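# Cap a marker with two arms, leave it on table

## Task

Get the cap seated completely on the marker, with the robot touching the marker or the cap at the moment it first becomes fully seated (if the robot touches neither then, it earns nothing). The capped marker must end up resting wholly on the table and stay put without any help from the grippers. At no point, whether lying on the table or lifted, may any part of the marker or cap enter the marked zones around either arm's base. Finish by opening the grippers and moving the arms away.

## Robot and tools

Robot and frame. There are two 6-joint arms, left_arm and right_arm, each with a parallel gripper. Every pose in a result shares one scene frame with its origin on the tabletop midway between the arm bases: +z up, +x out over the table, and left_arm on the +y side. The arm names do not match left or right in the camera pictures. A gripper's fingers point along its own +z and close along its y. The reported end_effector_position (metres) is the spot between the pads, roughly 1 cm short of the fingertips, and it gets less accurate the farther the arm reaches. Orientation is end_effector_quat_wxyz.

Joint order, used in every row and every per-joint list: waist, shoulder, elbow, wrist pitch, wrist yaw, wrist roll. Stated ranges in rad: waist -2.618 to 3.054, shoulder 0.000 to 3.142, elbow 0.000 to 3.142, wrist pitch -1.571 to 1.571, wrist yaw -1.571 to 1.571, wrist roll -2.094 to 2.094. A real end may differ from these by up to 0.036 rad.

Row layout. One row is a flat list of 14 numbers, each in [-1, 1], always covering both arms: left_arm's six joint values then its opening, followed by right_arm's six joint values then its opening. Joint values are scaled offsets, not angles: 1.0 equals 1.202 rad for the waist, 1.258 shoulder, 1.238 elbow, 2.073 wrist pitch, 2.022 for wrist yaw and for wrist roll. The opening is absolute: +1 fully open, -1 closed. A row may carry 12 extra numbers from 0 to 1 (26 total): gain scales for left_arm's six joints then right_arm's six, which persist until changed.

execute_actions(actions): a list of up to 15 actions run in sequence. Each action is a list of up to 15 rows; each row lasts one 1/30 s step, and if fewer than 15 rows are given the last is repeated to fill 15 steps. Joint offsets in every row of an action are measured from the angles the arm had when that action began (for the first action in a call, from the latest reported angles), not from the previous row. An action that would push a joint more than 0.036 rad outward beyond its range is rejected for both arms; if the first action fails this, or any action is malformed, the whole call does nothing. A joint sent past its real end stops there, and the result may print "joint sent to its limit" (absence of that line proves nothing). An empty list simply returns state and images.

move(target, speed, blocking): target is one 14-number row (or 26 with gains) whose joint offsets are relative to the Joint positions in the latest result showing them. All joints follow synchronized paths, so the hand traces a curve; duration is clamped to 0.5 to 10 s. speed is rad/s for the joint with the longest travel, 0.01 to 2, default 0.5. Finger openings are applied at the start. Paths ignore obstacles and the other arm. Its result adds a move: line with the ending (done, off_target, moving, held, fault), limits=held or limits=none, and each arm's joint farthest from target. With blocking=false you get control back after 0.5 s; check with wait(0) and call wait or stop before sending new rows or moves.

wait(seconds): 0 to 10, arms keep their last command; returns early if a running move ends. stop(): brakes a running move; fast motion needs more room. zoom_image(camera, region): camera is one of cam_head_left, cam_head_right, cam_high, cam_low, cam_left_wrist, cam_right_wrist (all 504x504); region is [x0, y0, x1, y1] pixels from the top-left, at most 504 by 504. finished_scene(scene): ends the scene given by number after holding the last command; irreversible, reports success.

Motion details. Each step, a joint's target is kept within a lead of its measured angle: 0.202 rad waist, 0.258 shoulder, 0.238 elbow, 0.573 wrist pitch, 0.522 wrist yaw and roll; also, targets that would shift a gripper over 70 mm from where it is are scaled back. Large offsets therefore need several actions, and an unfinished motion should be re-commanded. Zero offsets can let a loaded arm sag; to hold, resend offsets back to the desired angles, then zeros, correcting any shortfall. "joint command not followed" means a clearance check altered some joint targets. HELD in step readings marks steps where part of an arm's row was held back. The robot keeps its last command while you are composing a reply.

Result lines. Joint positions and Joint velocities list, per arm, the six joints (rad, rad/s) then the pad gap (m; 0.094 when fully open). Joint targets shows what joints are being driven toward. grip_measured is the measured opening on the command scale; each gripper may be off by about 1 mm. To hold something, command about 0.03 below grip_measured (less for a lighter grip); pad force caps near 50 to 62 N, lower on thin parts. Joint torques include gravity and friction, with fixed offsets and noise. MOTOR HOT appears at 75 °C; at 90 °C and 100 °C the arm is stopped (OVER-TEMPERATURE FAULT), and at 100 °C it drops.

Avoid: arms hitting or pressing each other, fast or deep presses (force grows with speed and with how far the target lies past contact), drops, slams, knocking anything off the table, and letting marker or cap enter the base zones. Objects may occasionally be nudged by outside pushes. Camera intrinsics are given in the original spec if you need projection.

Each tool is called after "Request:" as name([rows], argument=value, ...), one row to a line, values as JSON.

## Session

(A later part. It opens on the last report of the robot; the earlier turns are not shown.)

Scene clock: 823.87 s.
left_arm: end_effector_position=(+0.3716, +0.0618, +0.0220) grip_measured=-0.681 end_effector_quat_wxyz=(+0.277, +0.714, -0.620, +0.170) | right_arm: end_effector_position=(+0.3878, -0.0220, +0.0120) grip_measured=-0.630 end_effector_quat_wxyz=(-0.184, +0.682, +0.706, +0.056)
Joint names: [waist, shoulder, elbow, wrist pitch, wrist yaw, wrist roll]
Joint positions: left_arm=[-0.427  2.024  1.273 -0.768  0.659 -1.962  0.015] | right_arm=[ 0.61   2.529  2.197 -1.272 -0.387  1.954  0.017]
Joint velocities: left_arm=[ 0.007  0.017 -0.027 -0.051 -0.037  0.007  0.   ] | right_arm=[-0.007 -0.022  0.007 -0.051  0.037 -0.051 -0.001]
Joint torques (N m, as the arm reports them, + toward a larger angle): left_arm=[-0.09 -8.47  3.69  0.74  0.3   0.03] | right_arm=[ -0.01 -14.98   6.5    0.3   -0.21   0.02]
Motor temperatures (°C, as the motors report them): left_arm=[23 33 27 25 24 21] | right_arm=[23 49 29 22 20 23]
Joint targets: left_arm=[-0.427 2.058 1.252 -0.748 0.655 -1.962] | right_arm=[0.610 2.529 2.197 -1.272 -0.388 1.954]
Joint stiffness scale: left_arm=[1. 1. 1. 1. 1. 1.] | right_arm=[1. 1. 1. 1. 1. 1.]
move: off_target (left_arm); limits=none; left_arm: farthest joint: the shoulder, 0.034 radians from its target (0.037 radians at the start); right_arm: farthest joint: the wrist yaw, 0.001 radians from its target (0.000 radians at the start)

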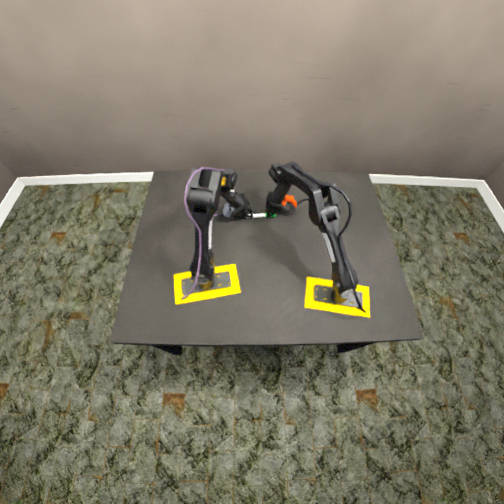

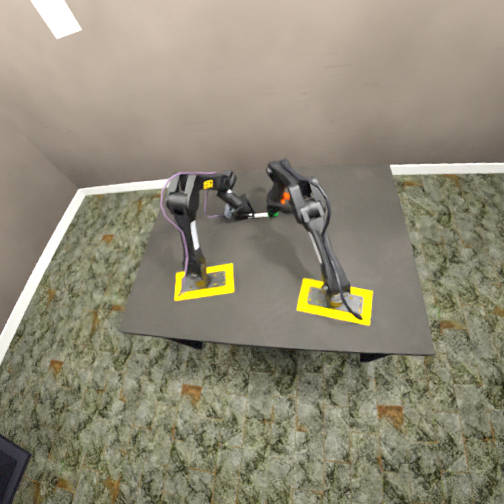

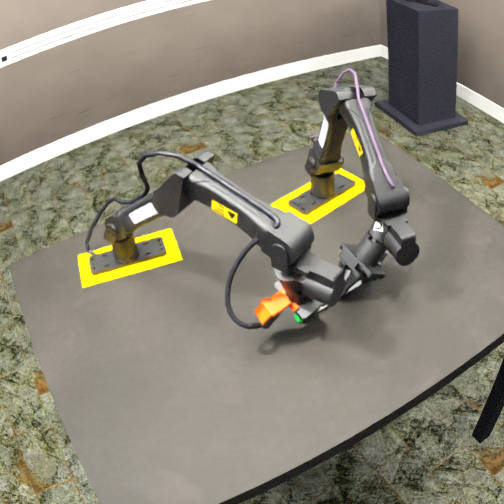

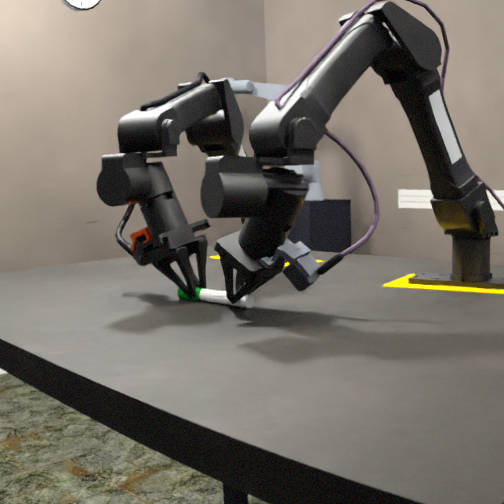

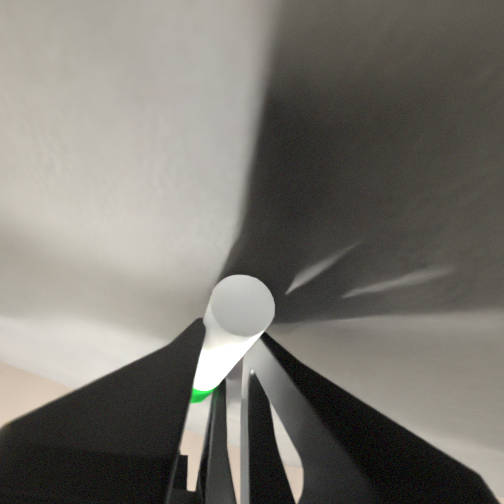

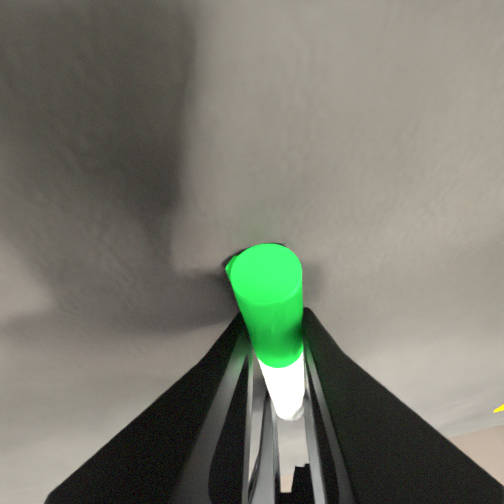

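Request:
move(target=[-0.075,0.005,-0.017,0.02,0.05,0,-0.74,0.025,0,0,0.04,-0.025,0,-0.68], speed=0.04)

Request:
zoom_image(camera="cam_low", region=[150,220,330,330])

Scene clock: 835.80 s.
left_arm: end_effector_position=(+0.3694, +0.0543, +0.0222) grip_measured=-0.681 end_effector_quat_wxyz=(+0.273, +0.708, -0.629, +0.169) | right_arm: end_effector_position=(+0.3863, -0.0262, +0.0108) grip_measured=-0.630 end_effector_quat_wxyz=(-0.178, +0.684, +0.706, +0.047)
Joint names: [waist, shoulder, elbow, wrist pitch, wrist yaw, wrist roll]
Joint positions: left_arm=[-0.452  2.021  1.273 -0.759  0.65  -1.968  0.015] | right_arm=[ 0.61   2.529  2.197 -1.285 -0.367  1.954  0.017]
Joint velocities: left_arm=[-0.007 -0.007  0.002  0.051 -0.022  0.037  0.   ] | right_arm=[-0.002 -0.037 -0.002 -0.007  0.081 -0.022 -0.   ]
Joint torques (N m, as the arm reports them, + toward a larger angle): left_arm=[ -5.92 -10.98   3.77   0.88   1.39   0.09] | right_arm=[  2.49 -14.93   6.5    1.24  -0.85   0.02]
Motor temperatures (°C, as the motors report them): left_arm=[23 32 27 25 25 21] | right_arm=[23 49 29 22 21 23]
Joint targets: left_arm=[-0.518 2.030 1.252 -0.727 0.761 -1.963] | right_arm=[0.640 2.529 2.197 -1.189 -0.437 1.954]
Joint stiffness scale: left_arm=[1. 1. 1. 1. 1. 1.] | right_arm=[1. 1. 1. 1. 1. 1.]
move: off_target (left_arm, right_arm); limits=none; left_arm: farthest joint: the wrist yaw, 0.110 radians from its target (0.101 radians at the start); right_arm: farthest joint: the wrist pitch, 0.096 radians from its target (0.083 radians at the start)

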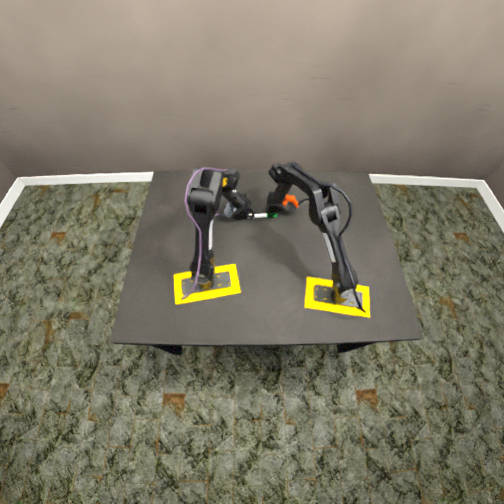

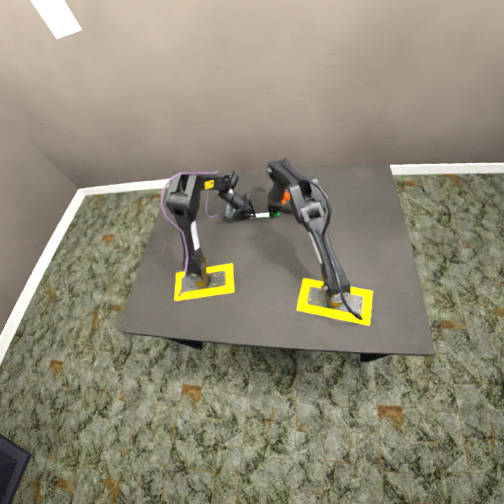

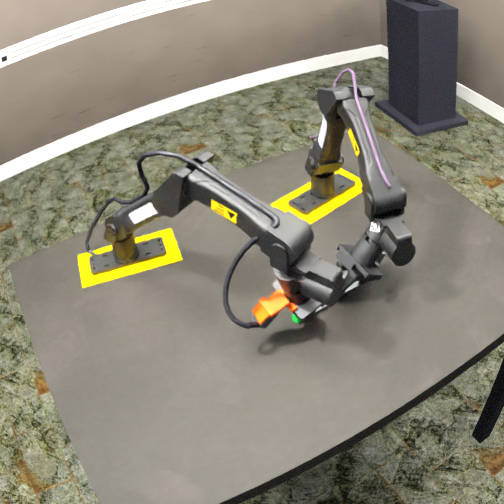

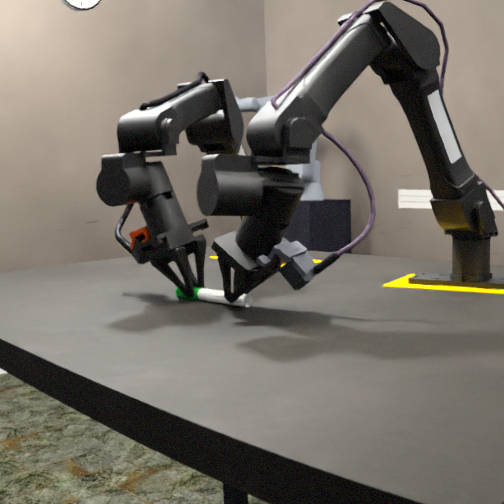

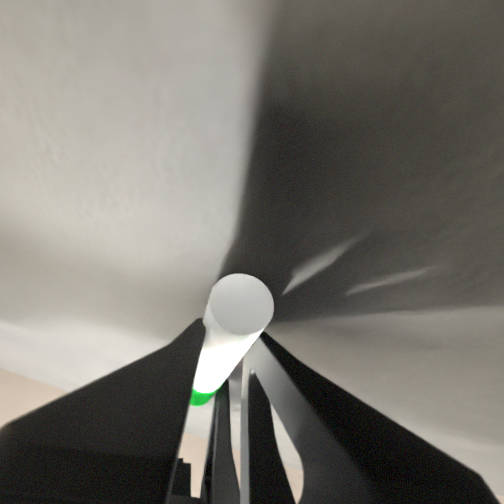

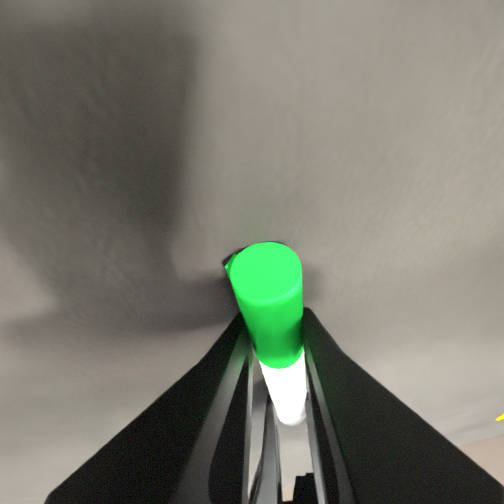

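Region (150, 220, 330, 330) of cam_low's 504x504 image, scaled by 2.800, with more detail than that image has.

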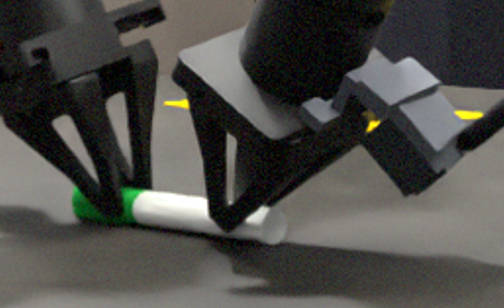

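Request:
move(target=[-0.09,0.007,-0.017,0.016,0.075,0,-0.74,0.055,0,0,0.05,-0.045,0,-0.68], speed=0.04)

Request:
zoom_image(camera="cam_low", region=[150,220,330,330])

Scene clock: 844.77 s.
left_arm: end_effector_position=(+0.3645, +0.0464, +0.0221) grip_measured=-0.681 end_effector_quat_wxyz=(-0.274, -0.704, +0.635, -0.163) | right_arm: end_effector_position=(+0.3808, -0.0330, +0.0106) grip_measured=-0.630 end_effector_quat_wxyz=(-0.175, +0.687, +0.704, +0.029)
Joint names: [waist, shoulder, elbow, wrist pitch, wrist yaw, wrist roll]
Joint positions: left_arm=[-0.478  2.02   1.273 -0.759  0.646 -1.978  0.015] | right_arm=[ 0.608  2.528  2.197 -1.318 -0.349  1.954  0.017]
Joint velocities: left_arm=[-0.002  0.007 -0.002  0.081 -0.022  0.022 -0.001] | right_arm=[ 0.007 -0.007  0.002 -0.007  0.095 -0.081  0.   ]
Joint torques (N m, as the arm reports them, + toward a larger angle): left_arm=[ -7.41 -10.88   3.81   0.89   1.81   0.14] | right_arm=[  5.6  -14.78   6.43   1.58  -1.21   0.02]
Motor temperatures (°C, as the motors report them): left_arm=[24 32 27 25 26 21] | right_arm=[23 49 29 23 21 23]
Joint targets: left_arm=[-0.560 2.029 1.252 -0.726 0.802 -1.968] | right_arm=[0.676 2.529 2.197 -1.181 -0.458 1.954]
Joint stiffness scale: left_arm=[1. 1. 1. 1. 1. 1.] | right_arm=[1. 1. 1. 1. 1. 1.]
move: off_target (left_arm, right_arm); limits=none; left_arm: farthest joint: the wrist yaw, 0.156 radians from its target (0.151 radians at the start); right_arm: farthest joint: the wrist pitch, 0.137 radians from its target (0.103 radians at the start)

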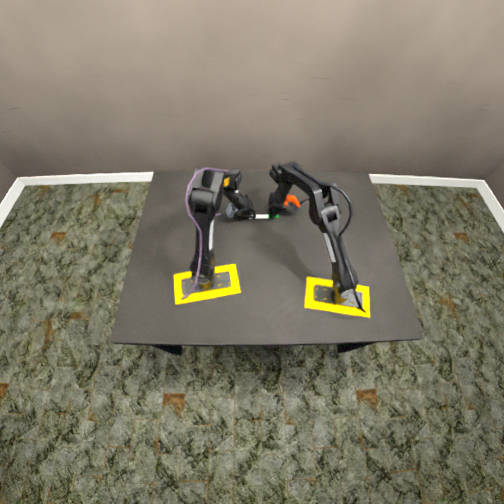

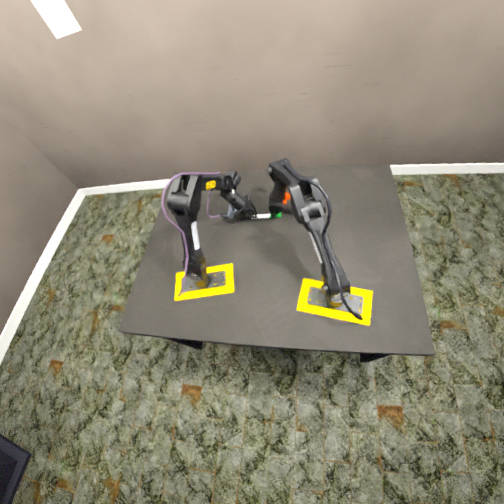

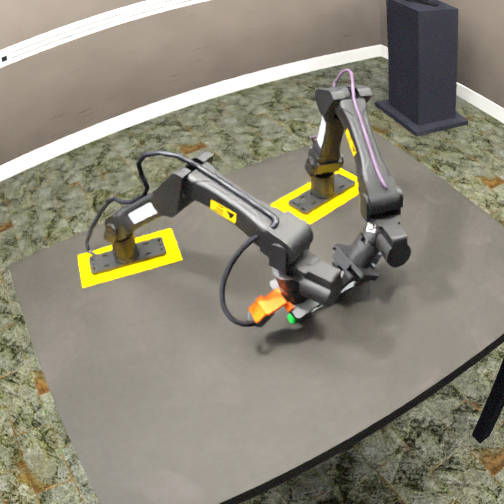

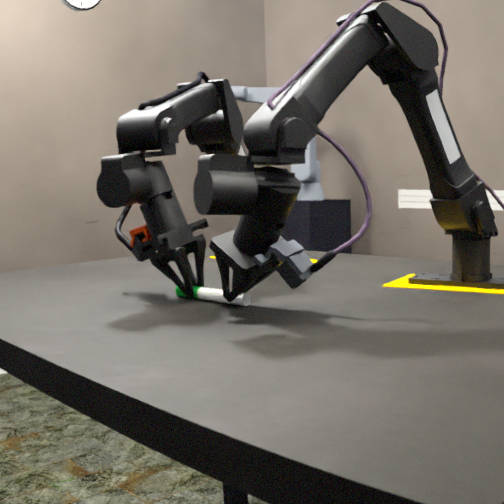

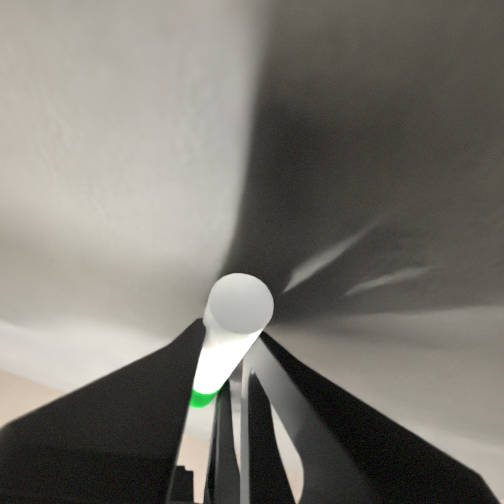

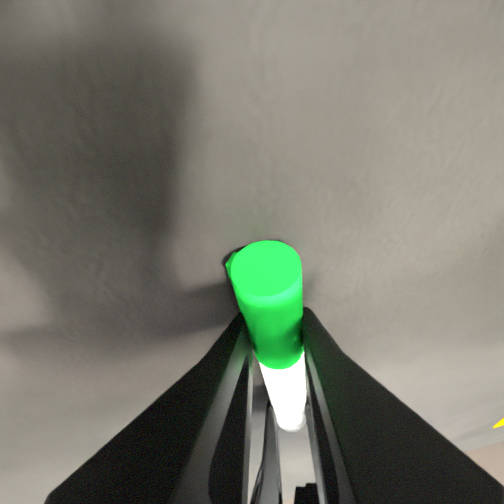

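Region (150, 220, 330, 330) of cam_low's 504x504 image, scaled by 2.800, with more detail than that image has.

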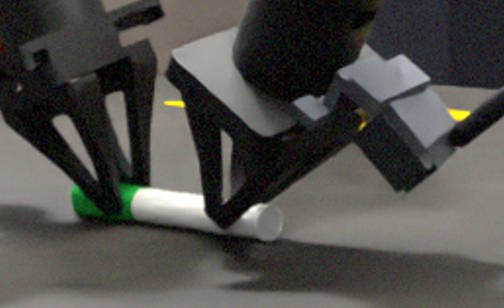

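Request:
move(target=[0,0,-0.017,0,0,0,-0.74,0,0,0,0,0,0,-0.68], speed=0.15)

Request:
execute_actions([
  [[0,0,0,0,0,0,0.4,0,0,0,0,0,0,0.4]],
  [[0,0,0,0,0,0,0.4,0,0,0,0,0,0,0.4]],
])

Request:
move(target=[0,0,0.2,-0.12,0,0,0.5,0,0,0.2,-0.12,0,0,0.5], speed=0.3)

Scene clock: 852.23 s.
left_arm: end_effector_position=(+0.3657, +0.0485, +0.0222) grip_measured=-0.681 end_effector_quat_wxyz=(-0.271, -0.706, +0.634, -0.164) | right_arm: end_effector_position=(+0.3803, -0.0350, +0.0107) grip_measured=-0.630 end_effector_quat_wxyz=(-0.176, +0.689, +0.703, +0.026)
Joint names: [waist, shoulder, elbow, wrist pitch, wrist yaw, wrist roll]
Joint positions: left_arm=[-0.474  2.018  1.273 -0.759  0.642 -1.978  0.015] | right_arm=[ 0.604  2.528  2.197 -1.324 -0.349  1.954  0.017]
Joint velocities: left_arm=[ 0.002  0.007 -0.007  0.007  0.066  0.037  0.   ] | right_arm=[-0.007  0.002  0.012  0.066 -0.095 -0.022 -0.   ]
Joint torques (N m, as the arm reports them, + toward a larger angle): left_arm=[ -0.31 -11.73   3.73   0.59   0.38   0.02] | right_arm=[  0.28 -14.88   6.44   0.27  -0.19   0.02]
Motor temperatures (°C, as the motors report them): left_arm=[24 32 27 25 27 21] | right_arm=[23 49 29 24 22 23]
Joint targets: left_arm=[-0.478 2.020 1.252 -0.759 0.646 -1.978] | right_arm=[0.608 2.528 2.197 -1.318 -0.349 1.954]
Joint stiffness scale: left_arm=[1. 1. 1. 1. 1. 1.] | right_arm=[1. 1. 1. 1. 1. 1.]
move: off_target (left_arm); limits=none; left_arm: farthest joint: the elbow, 0.021 radians from its target (0.021 radians at the start); right_arm: farthest joint: the wrist pitch, 0.006 radians from its target (0.000 radians at the start)

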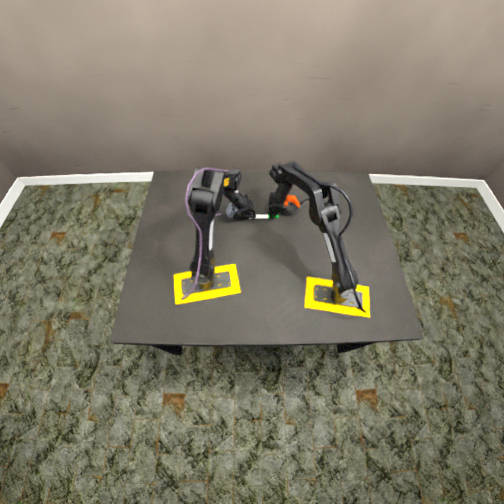

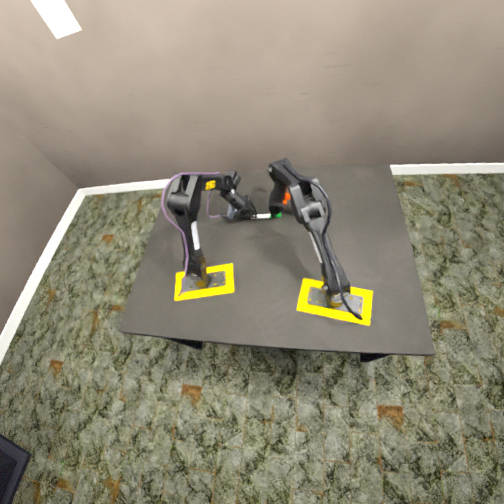

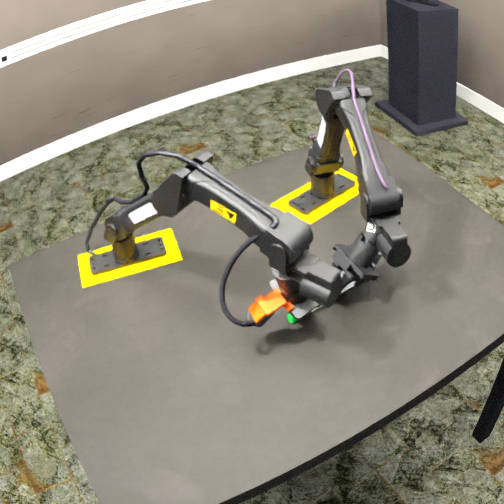

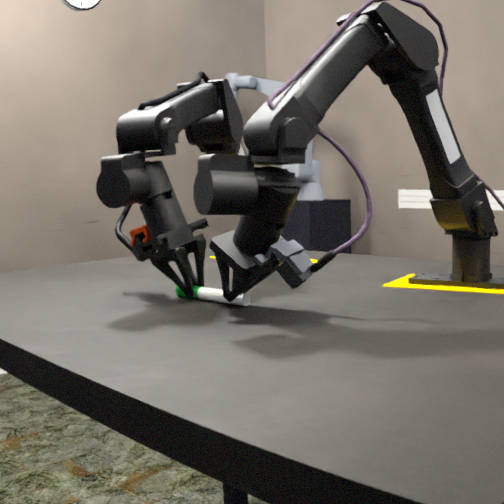

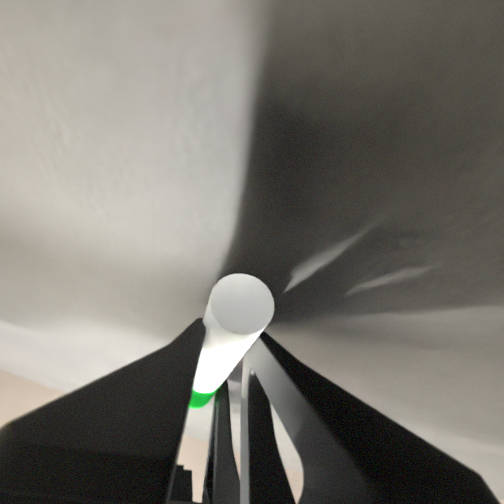

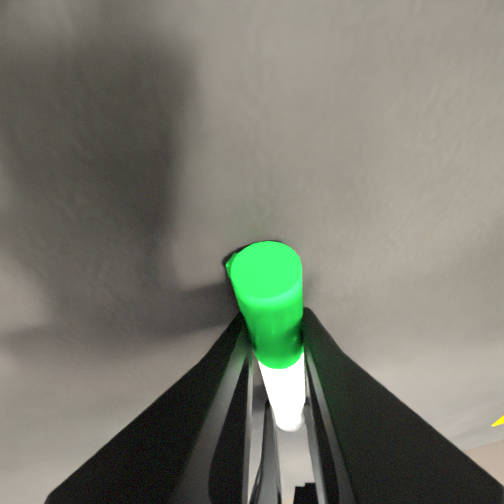

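Scene clock: 853.23 s.
left_arm: end_effector_position=(+0.3657, +0.0482, +0.0224) grip_measured=+0.398 end_effector_quat_wxyz=(-0.272, -0.705, +0.634, -0.164) | right_arm: end_effector_position=(+0.3729, -0.0344, +0.0142) grip_measured=+0.398 end_effector_quat_wxyz=(-0.191, +0.689, +0.699, +0.018)
Joint names: [waist, shoulder, elbow, wrist pitch, wrist yaw, wrist roll]
Joint positions: left_arm=[-0.474  2.018  1.273 -0.759  0.643 -1.978  0.066] | right_arm=[ 0.604  2.525  2.197 -1.354 -0.37   1.954  0.066]
Joint velocities: left_arm=[ 0.002 -0.022 -0.027 -0.051  0.022 -0.051  0.001] | right_arm=[-0.012 -0.042  0.007 -0.022 -0.037  0.022 -0.   ]
Joint torques (N m, as the arm reports them, + toward a larger angle): left_arm=[  0.09 -11.88   5.26   0.59   0.36   0.04] | right_arm=[  0.   -14.8    6.4    0.18  -0.18   0.02]
Motor temperatures (°C, as the motors report them): left_arm=[24 32 27 25 27 21] | right_arm=[23 49 29 24 22 23]
Joint targets: left_arm=[-0.474 2.018 1.273 -0.759 0.643 -1.978] | right_arm=[0.604 2.525 2.197 -1.353 -0.368 1.954]
Joint stiffness scale: left_arm=[1. 1. 1. 1. 1. 1.] | right_arm=[1. 1. 1. 1. 1. 1.]
Step readings (joint positions; steps 1 to 15: 1st action; 16 to 30: 2nd action):
0: left_arm=[-0.474 2.018 1.273 -0.759 0.642 -1.978] | right_arm=[0.604 2.528 2.197 -1.324 -0.349 1.954]
1: left_arm=[-0.474 2.018 1.273 -0.759 0.642 -1.978] | right_arm=[0.604 2.528 2.197 -1.325 -0.348 1.954]
2: left_arm=[-0.474 2.018 1.273 -0.759 0.642 -1.978] | right_arm=[0.604 2.528 2.197 -1.333 -0.355 1.954]
4: left_arm=[-0.474 2.018 1.273 -0.759 0.642 -1.978] | right_arm=[0.604 2.525 2.197 -1.350 -0.365 1.954]
8: left_arm=[-0.474 2.018 1.273 -0.759 0.643 -1.978] | right_arm=[0.604 2.525 2.197 -1.353 -0.368 1.954]
15: left_arm=[-0.474 2.018 1.273 -0.759 0.643 -1.978] | right_arm=[0.604 2.525 2.197 -1.353 -0.368 1.954]
16: left_arm=[-0.474 2.018 1.273 -0.759 0.643 -1.978] | right_arm=[0.604 2.525 2.197 -1.354 -0.369 1.954]
17: left_arm=[-0.474 2.018 1.273 -0.759 0.643 -1.978] | right_arm=[0.604 2.525 2.197 -1.354 -0.370 1.954]
19: left_arm=[-0.474 2.018 1.273 -0.759 0.643 -1.978] | right_arm=[0.604 2.525 2.197 -1.354 -0.370 1.954]
23: left_arm=[-0.474 2.018 1.273 -0.759 0.643 -1.978] | right_arm=[0.604 2.525 2.197 -1.354 -0.370 1.954]
30: Joint positions above

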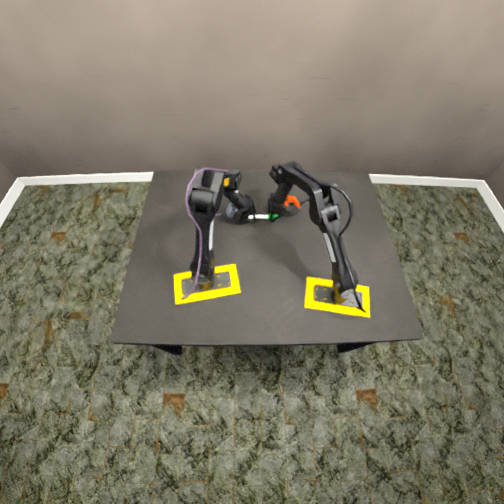

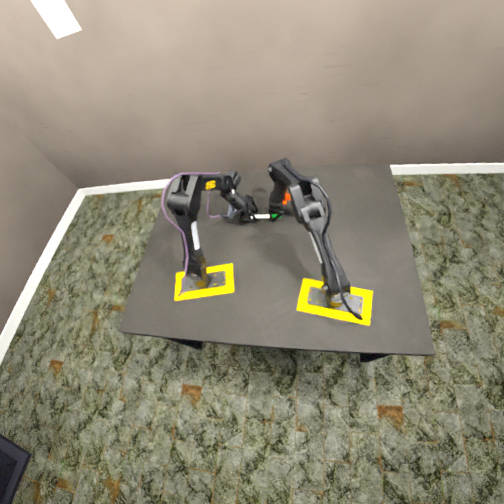

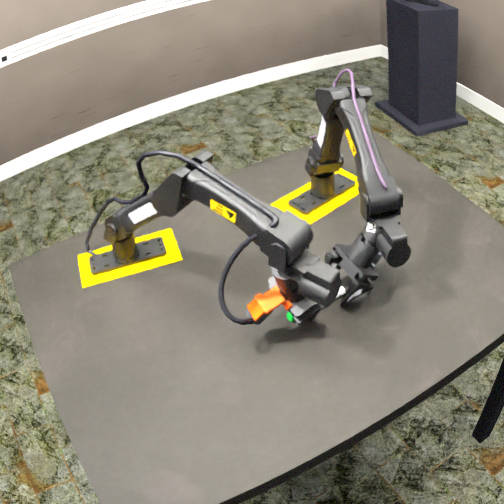

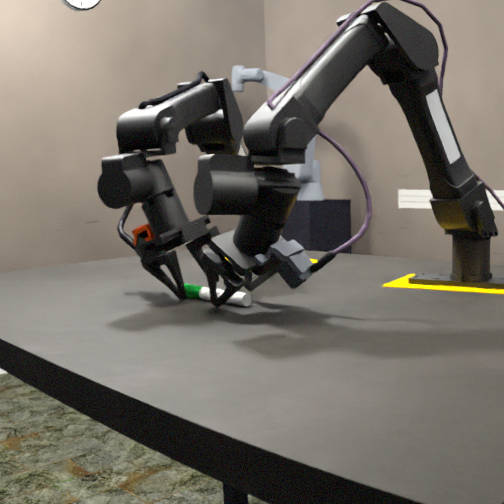

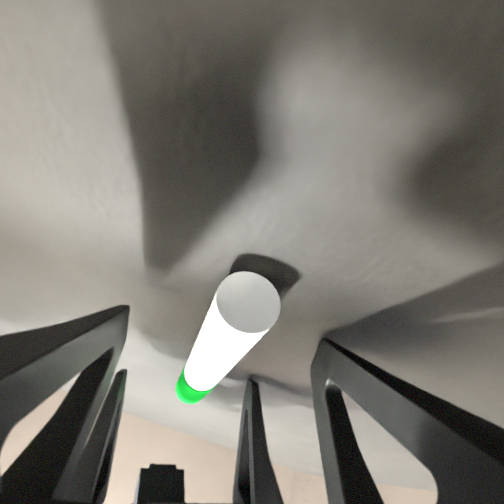

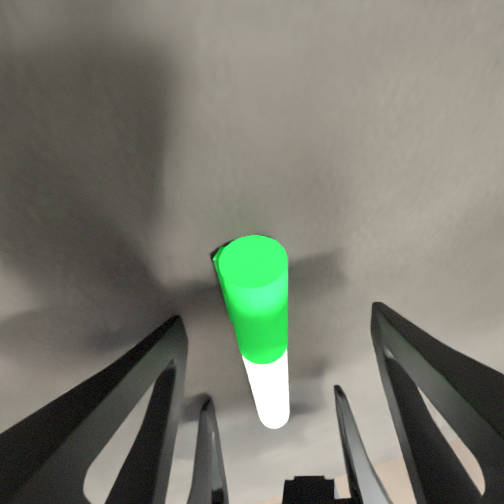

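Scene clock: 854.77 s.
left_arm: end_effector_position=(+0.3874, +0.0415, +0.0753) grip_measured=+0.499 end_effector_quat_wxyz=(-0.272, -0.704, +0.634, -0.167) | right_arm: end_effector_position=(+0.3768, -0.0319, +0.0692) grip_measured=+0.498 end_effector_quat_wxyz=(-0.188, +0.688, +0.701, +0.030)
Joint names: [waist, shoulder, elbow, wrist pitch, wrist yaw, wrist roll]
Joint positions: left_arm=[-0.474  2.018  1.499 -0.979  0.647 -1.978  0.07 ] | right_arm=[ 0.604  2.525  2.416 -1.55  -0.374  1.954  0.07 ]
Joint velocities: left_arm=[-0.002  0.007 -0.002  0.037 -0.007  0.007  0.001] | right_arm=[-0.012 -0.012  0.007 -0.037  0.037 -0.007  0.   ]
Joint torques (N m, as the arm reports them, + toward a larger angle): left_arm=[  0.01 -12.48   7.28   0.36   0.34   0.03] | right_arm=[ -0.01 -14.77   8.37   0.01  -0.16   0.02]
Motor temperatures (°C, as the motors report them): left_arm=[24 32 27 25 27 21] | right_arm=[23 49 30 24 22 23]
Joint targets: left_arm=[-0.474 2.018 1.521 -1.008 0.643 -1.978] | right_arm=[0.604 2.525 2.444 -1.571 -0.370 1.954]
Joint stiffness scale: left_arm=[1. 1. 1. 1. 1. 1.] | right_arm=[1. 1. 1. 1. 1. 1.]
joint sent to its limit (right arm) — the command would take the wrist pitch past its lower limit, so that joint was sent only as far as its limit.
move: off_target (left_arm, right_arm); limits=none; left_arm: farthest joint: the wrist pitch, 0.029 radians from its target (0.249 radians at the start); right_arm: farthest joint: the wrist pitch, 0.053 radians from its target (0.249 radians at the start)

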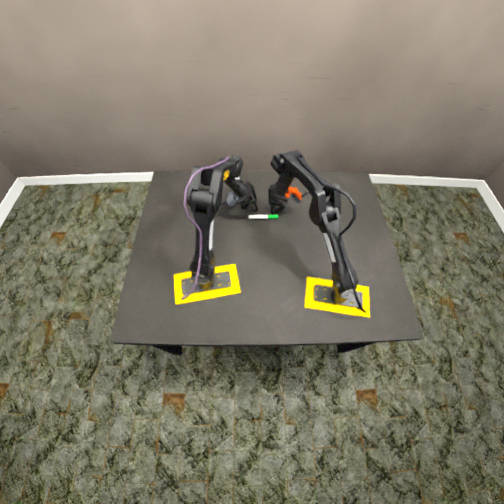

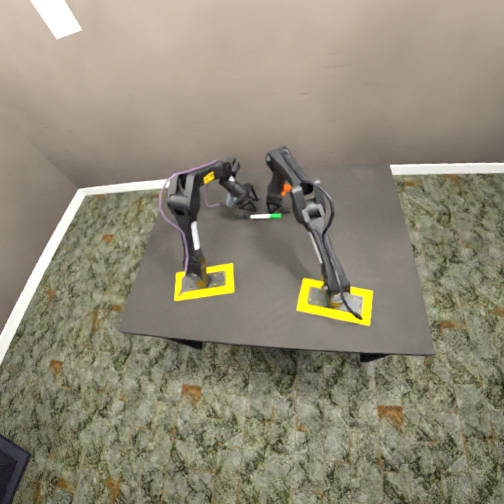

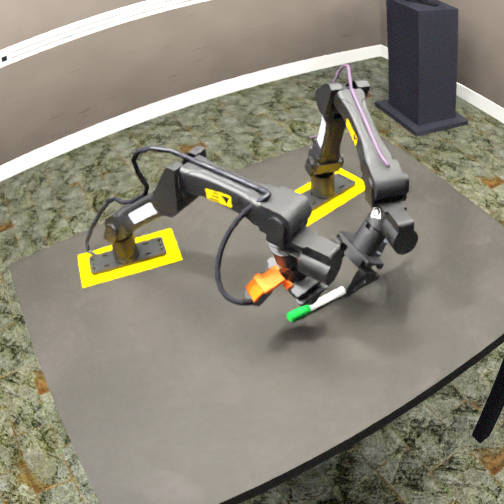

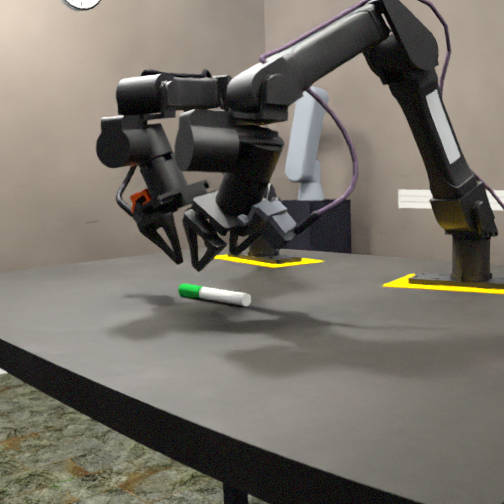

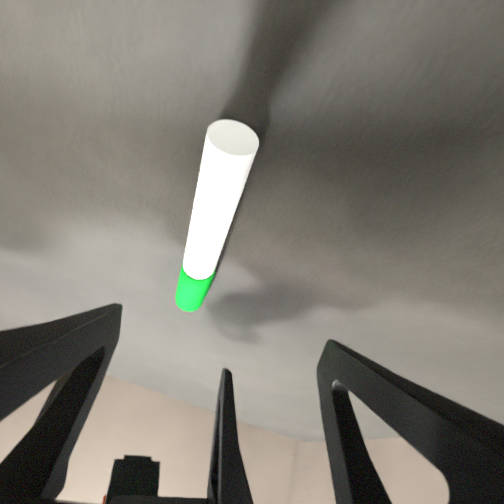

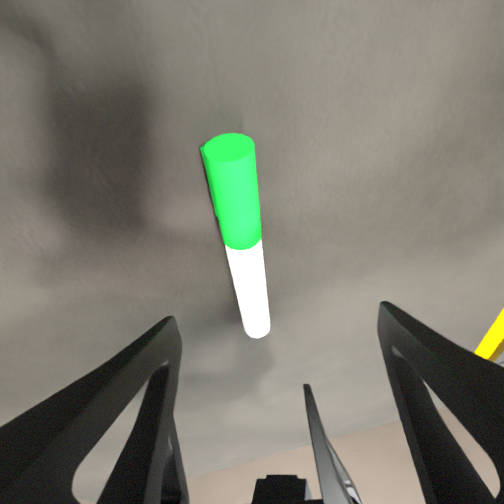

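Straight and joined. Move apart and finish.

Request:
move(target=[0.25,-0.1,0.05,0,0,0,0.5,-0.25,-0.1,0.05,0,0,0,0.5], speed=0.5)

Request:
zoom_image(camera="cam_high", region=[260,260,380,350])

Scene clock: 859.03 s.
left_arm: end_effector_position=(+0.4471, +0.1551, +0.1309) grip_measured=+0.499 end_effector_quat_wxyz=(+0.200, +0.773, -0.539, +0.267) | right_arm: end_effector_position=(+0.4426, -0.1619, +0.1244) grip_measured=+0.498 end_effector_quat_wxyz=(-0.147, +0.779, +0.598, +0.118)
Joint names: [waist, shoulder, elbow, wrist pitch, wrist yaw, wrist roll]
Joint positions: left_arm=[-0.17   1.901  1.54  -0.978  0.647 -1.978  0.07 ] | right_arm=[ 0.299  2.423  2.454 -1.549 -0.375  1.954  0.07 ]
Joint velocities: left_arm=[-0.002 -0.002  0.007  0.007  0.066 -0.022  0.   ] | right_arm=[-0.007 -0.007 -0.017  0.022 -0.051 -0.051  0.   ]
Joint torques (N m, as the arm reports them, + toward a larger angle): left_arm=[ -0.24 -12.59   7.54   0.85   0.35   0.02] | right_arm=[  0.54 -16.57   8.14   0.44  -0.21   0.02]
Motor temperatures (°C, as the motors report them): left_arm=[24 33 27 25 26 21] | right_arm=[23 49 30 24 22 23]
Joint targets: left_arm=[-0.173 1.892 1.561 -0.979 0.647 -1.978] | right_arm=[0.304 2.399 2.478 -1.550 -0.374 1.954]
Joint stiffness scale: left_arm=[1. 1. 1. 1. 1. 1.] | right_arm=[1. 1. 1. 1. 1. 1.]
move: off_target (left_arm, right_arm); limits=none; left_arm: farthest joint: the elbow, 0.021 radians from its target (0.062 radians at the start); right_arm: farthest joint: the elbow, 0.024 radians from its target (0.062 radians at the start)

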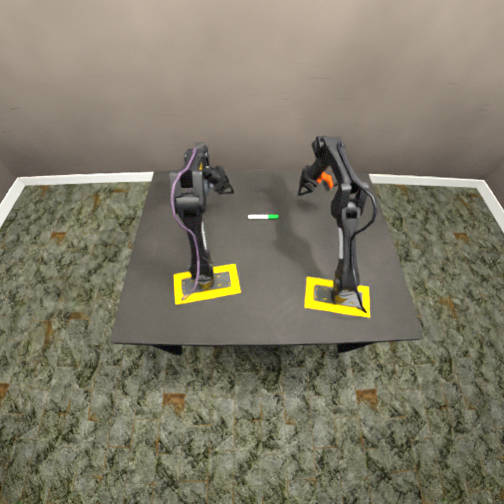

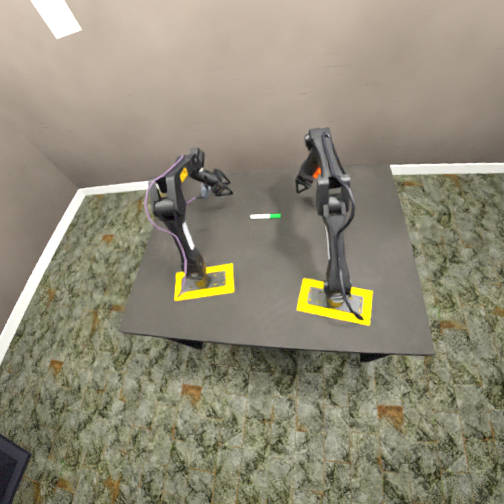

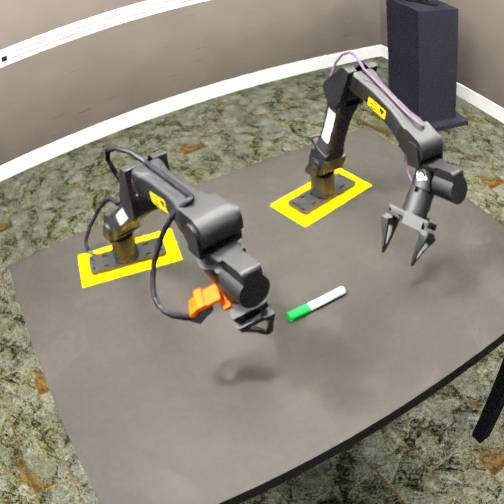

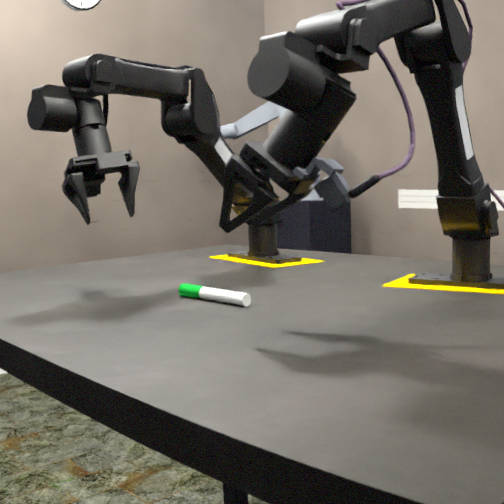

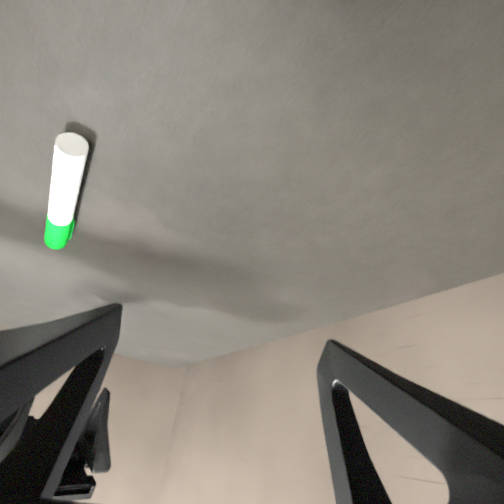

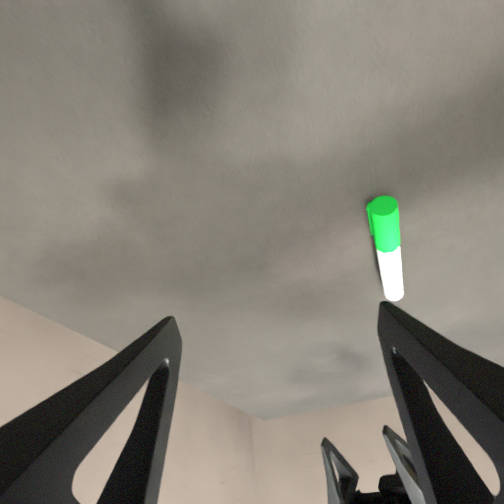

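Region (260, 260, 380, 350) of cam_high's 504x504 image, scaled by 4.200, with more detail than that image has; it fills the top 378 rows of this view, and the rest is white.

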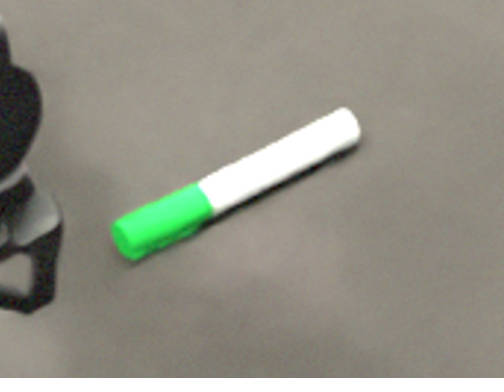

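Request:
finished_scene(scene=1)

The scene is finished: the task was done.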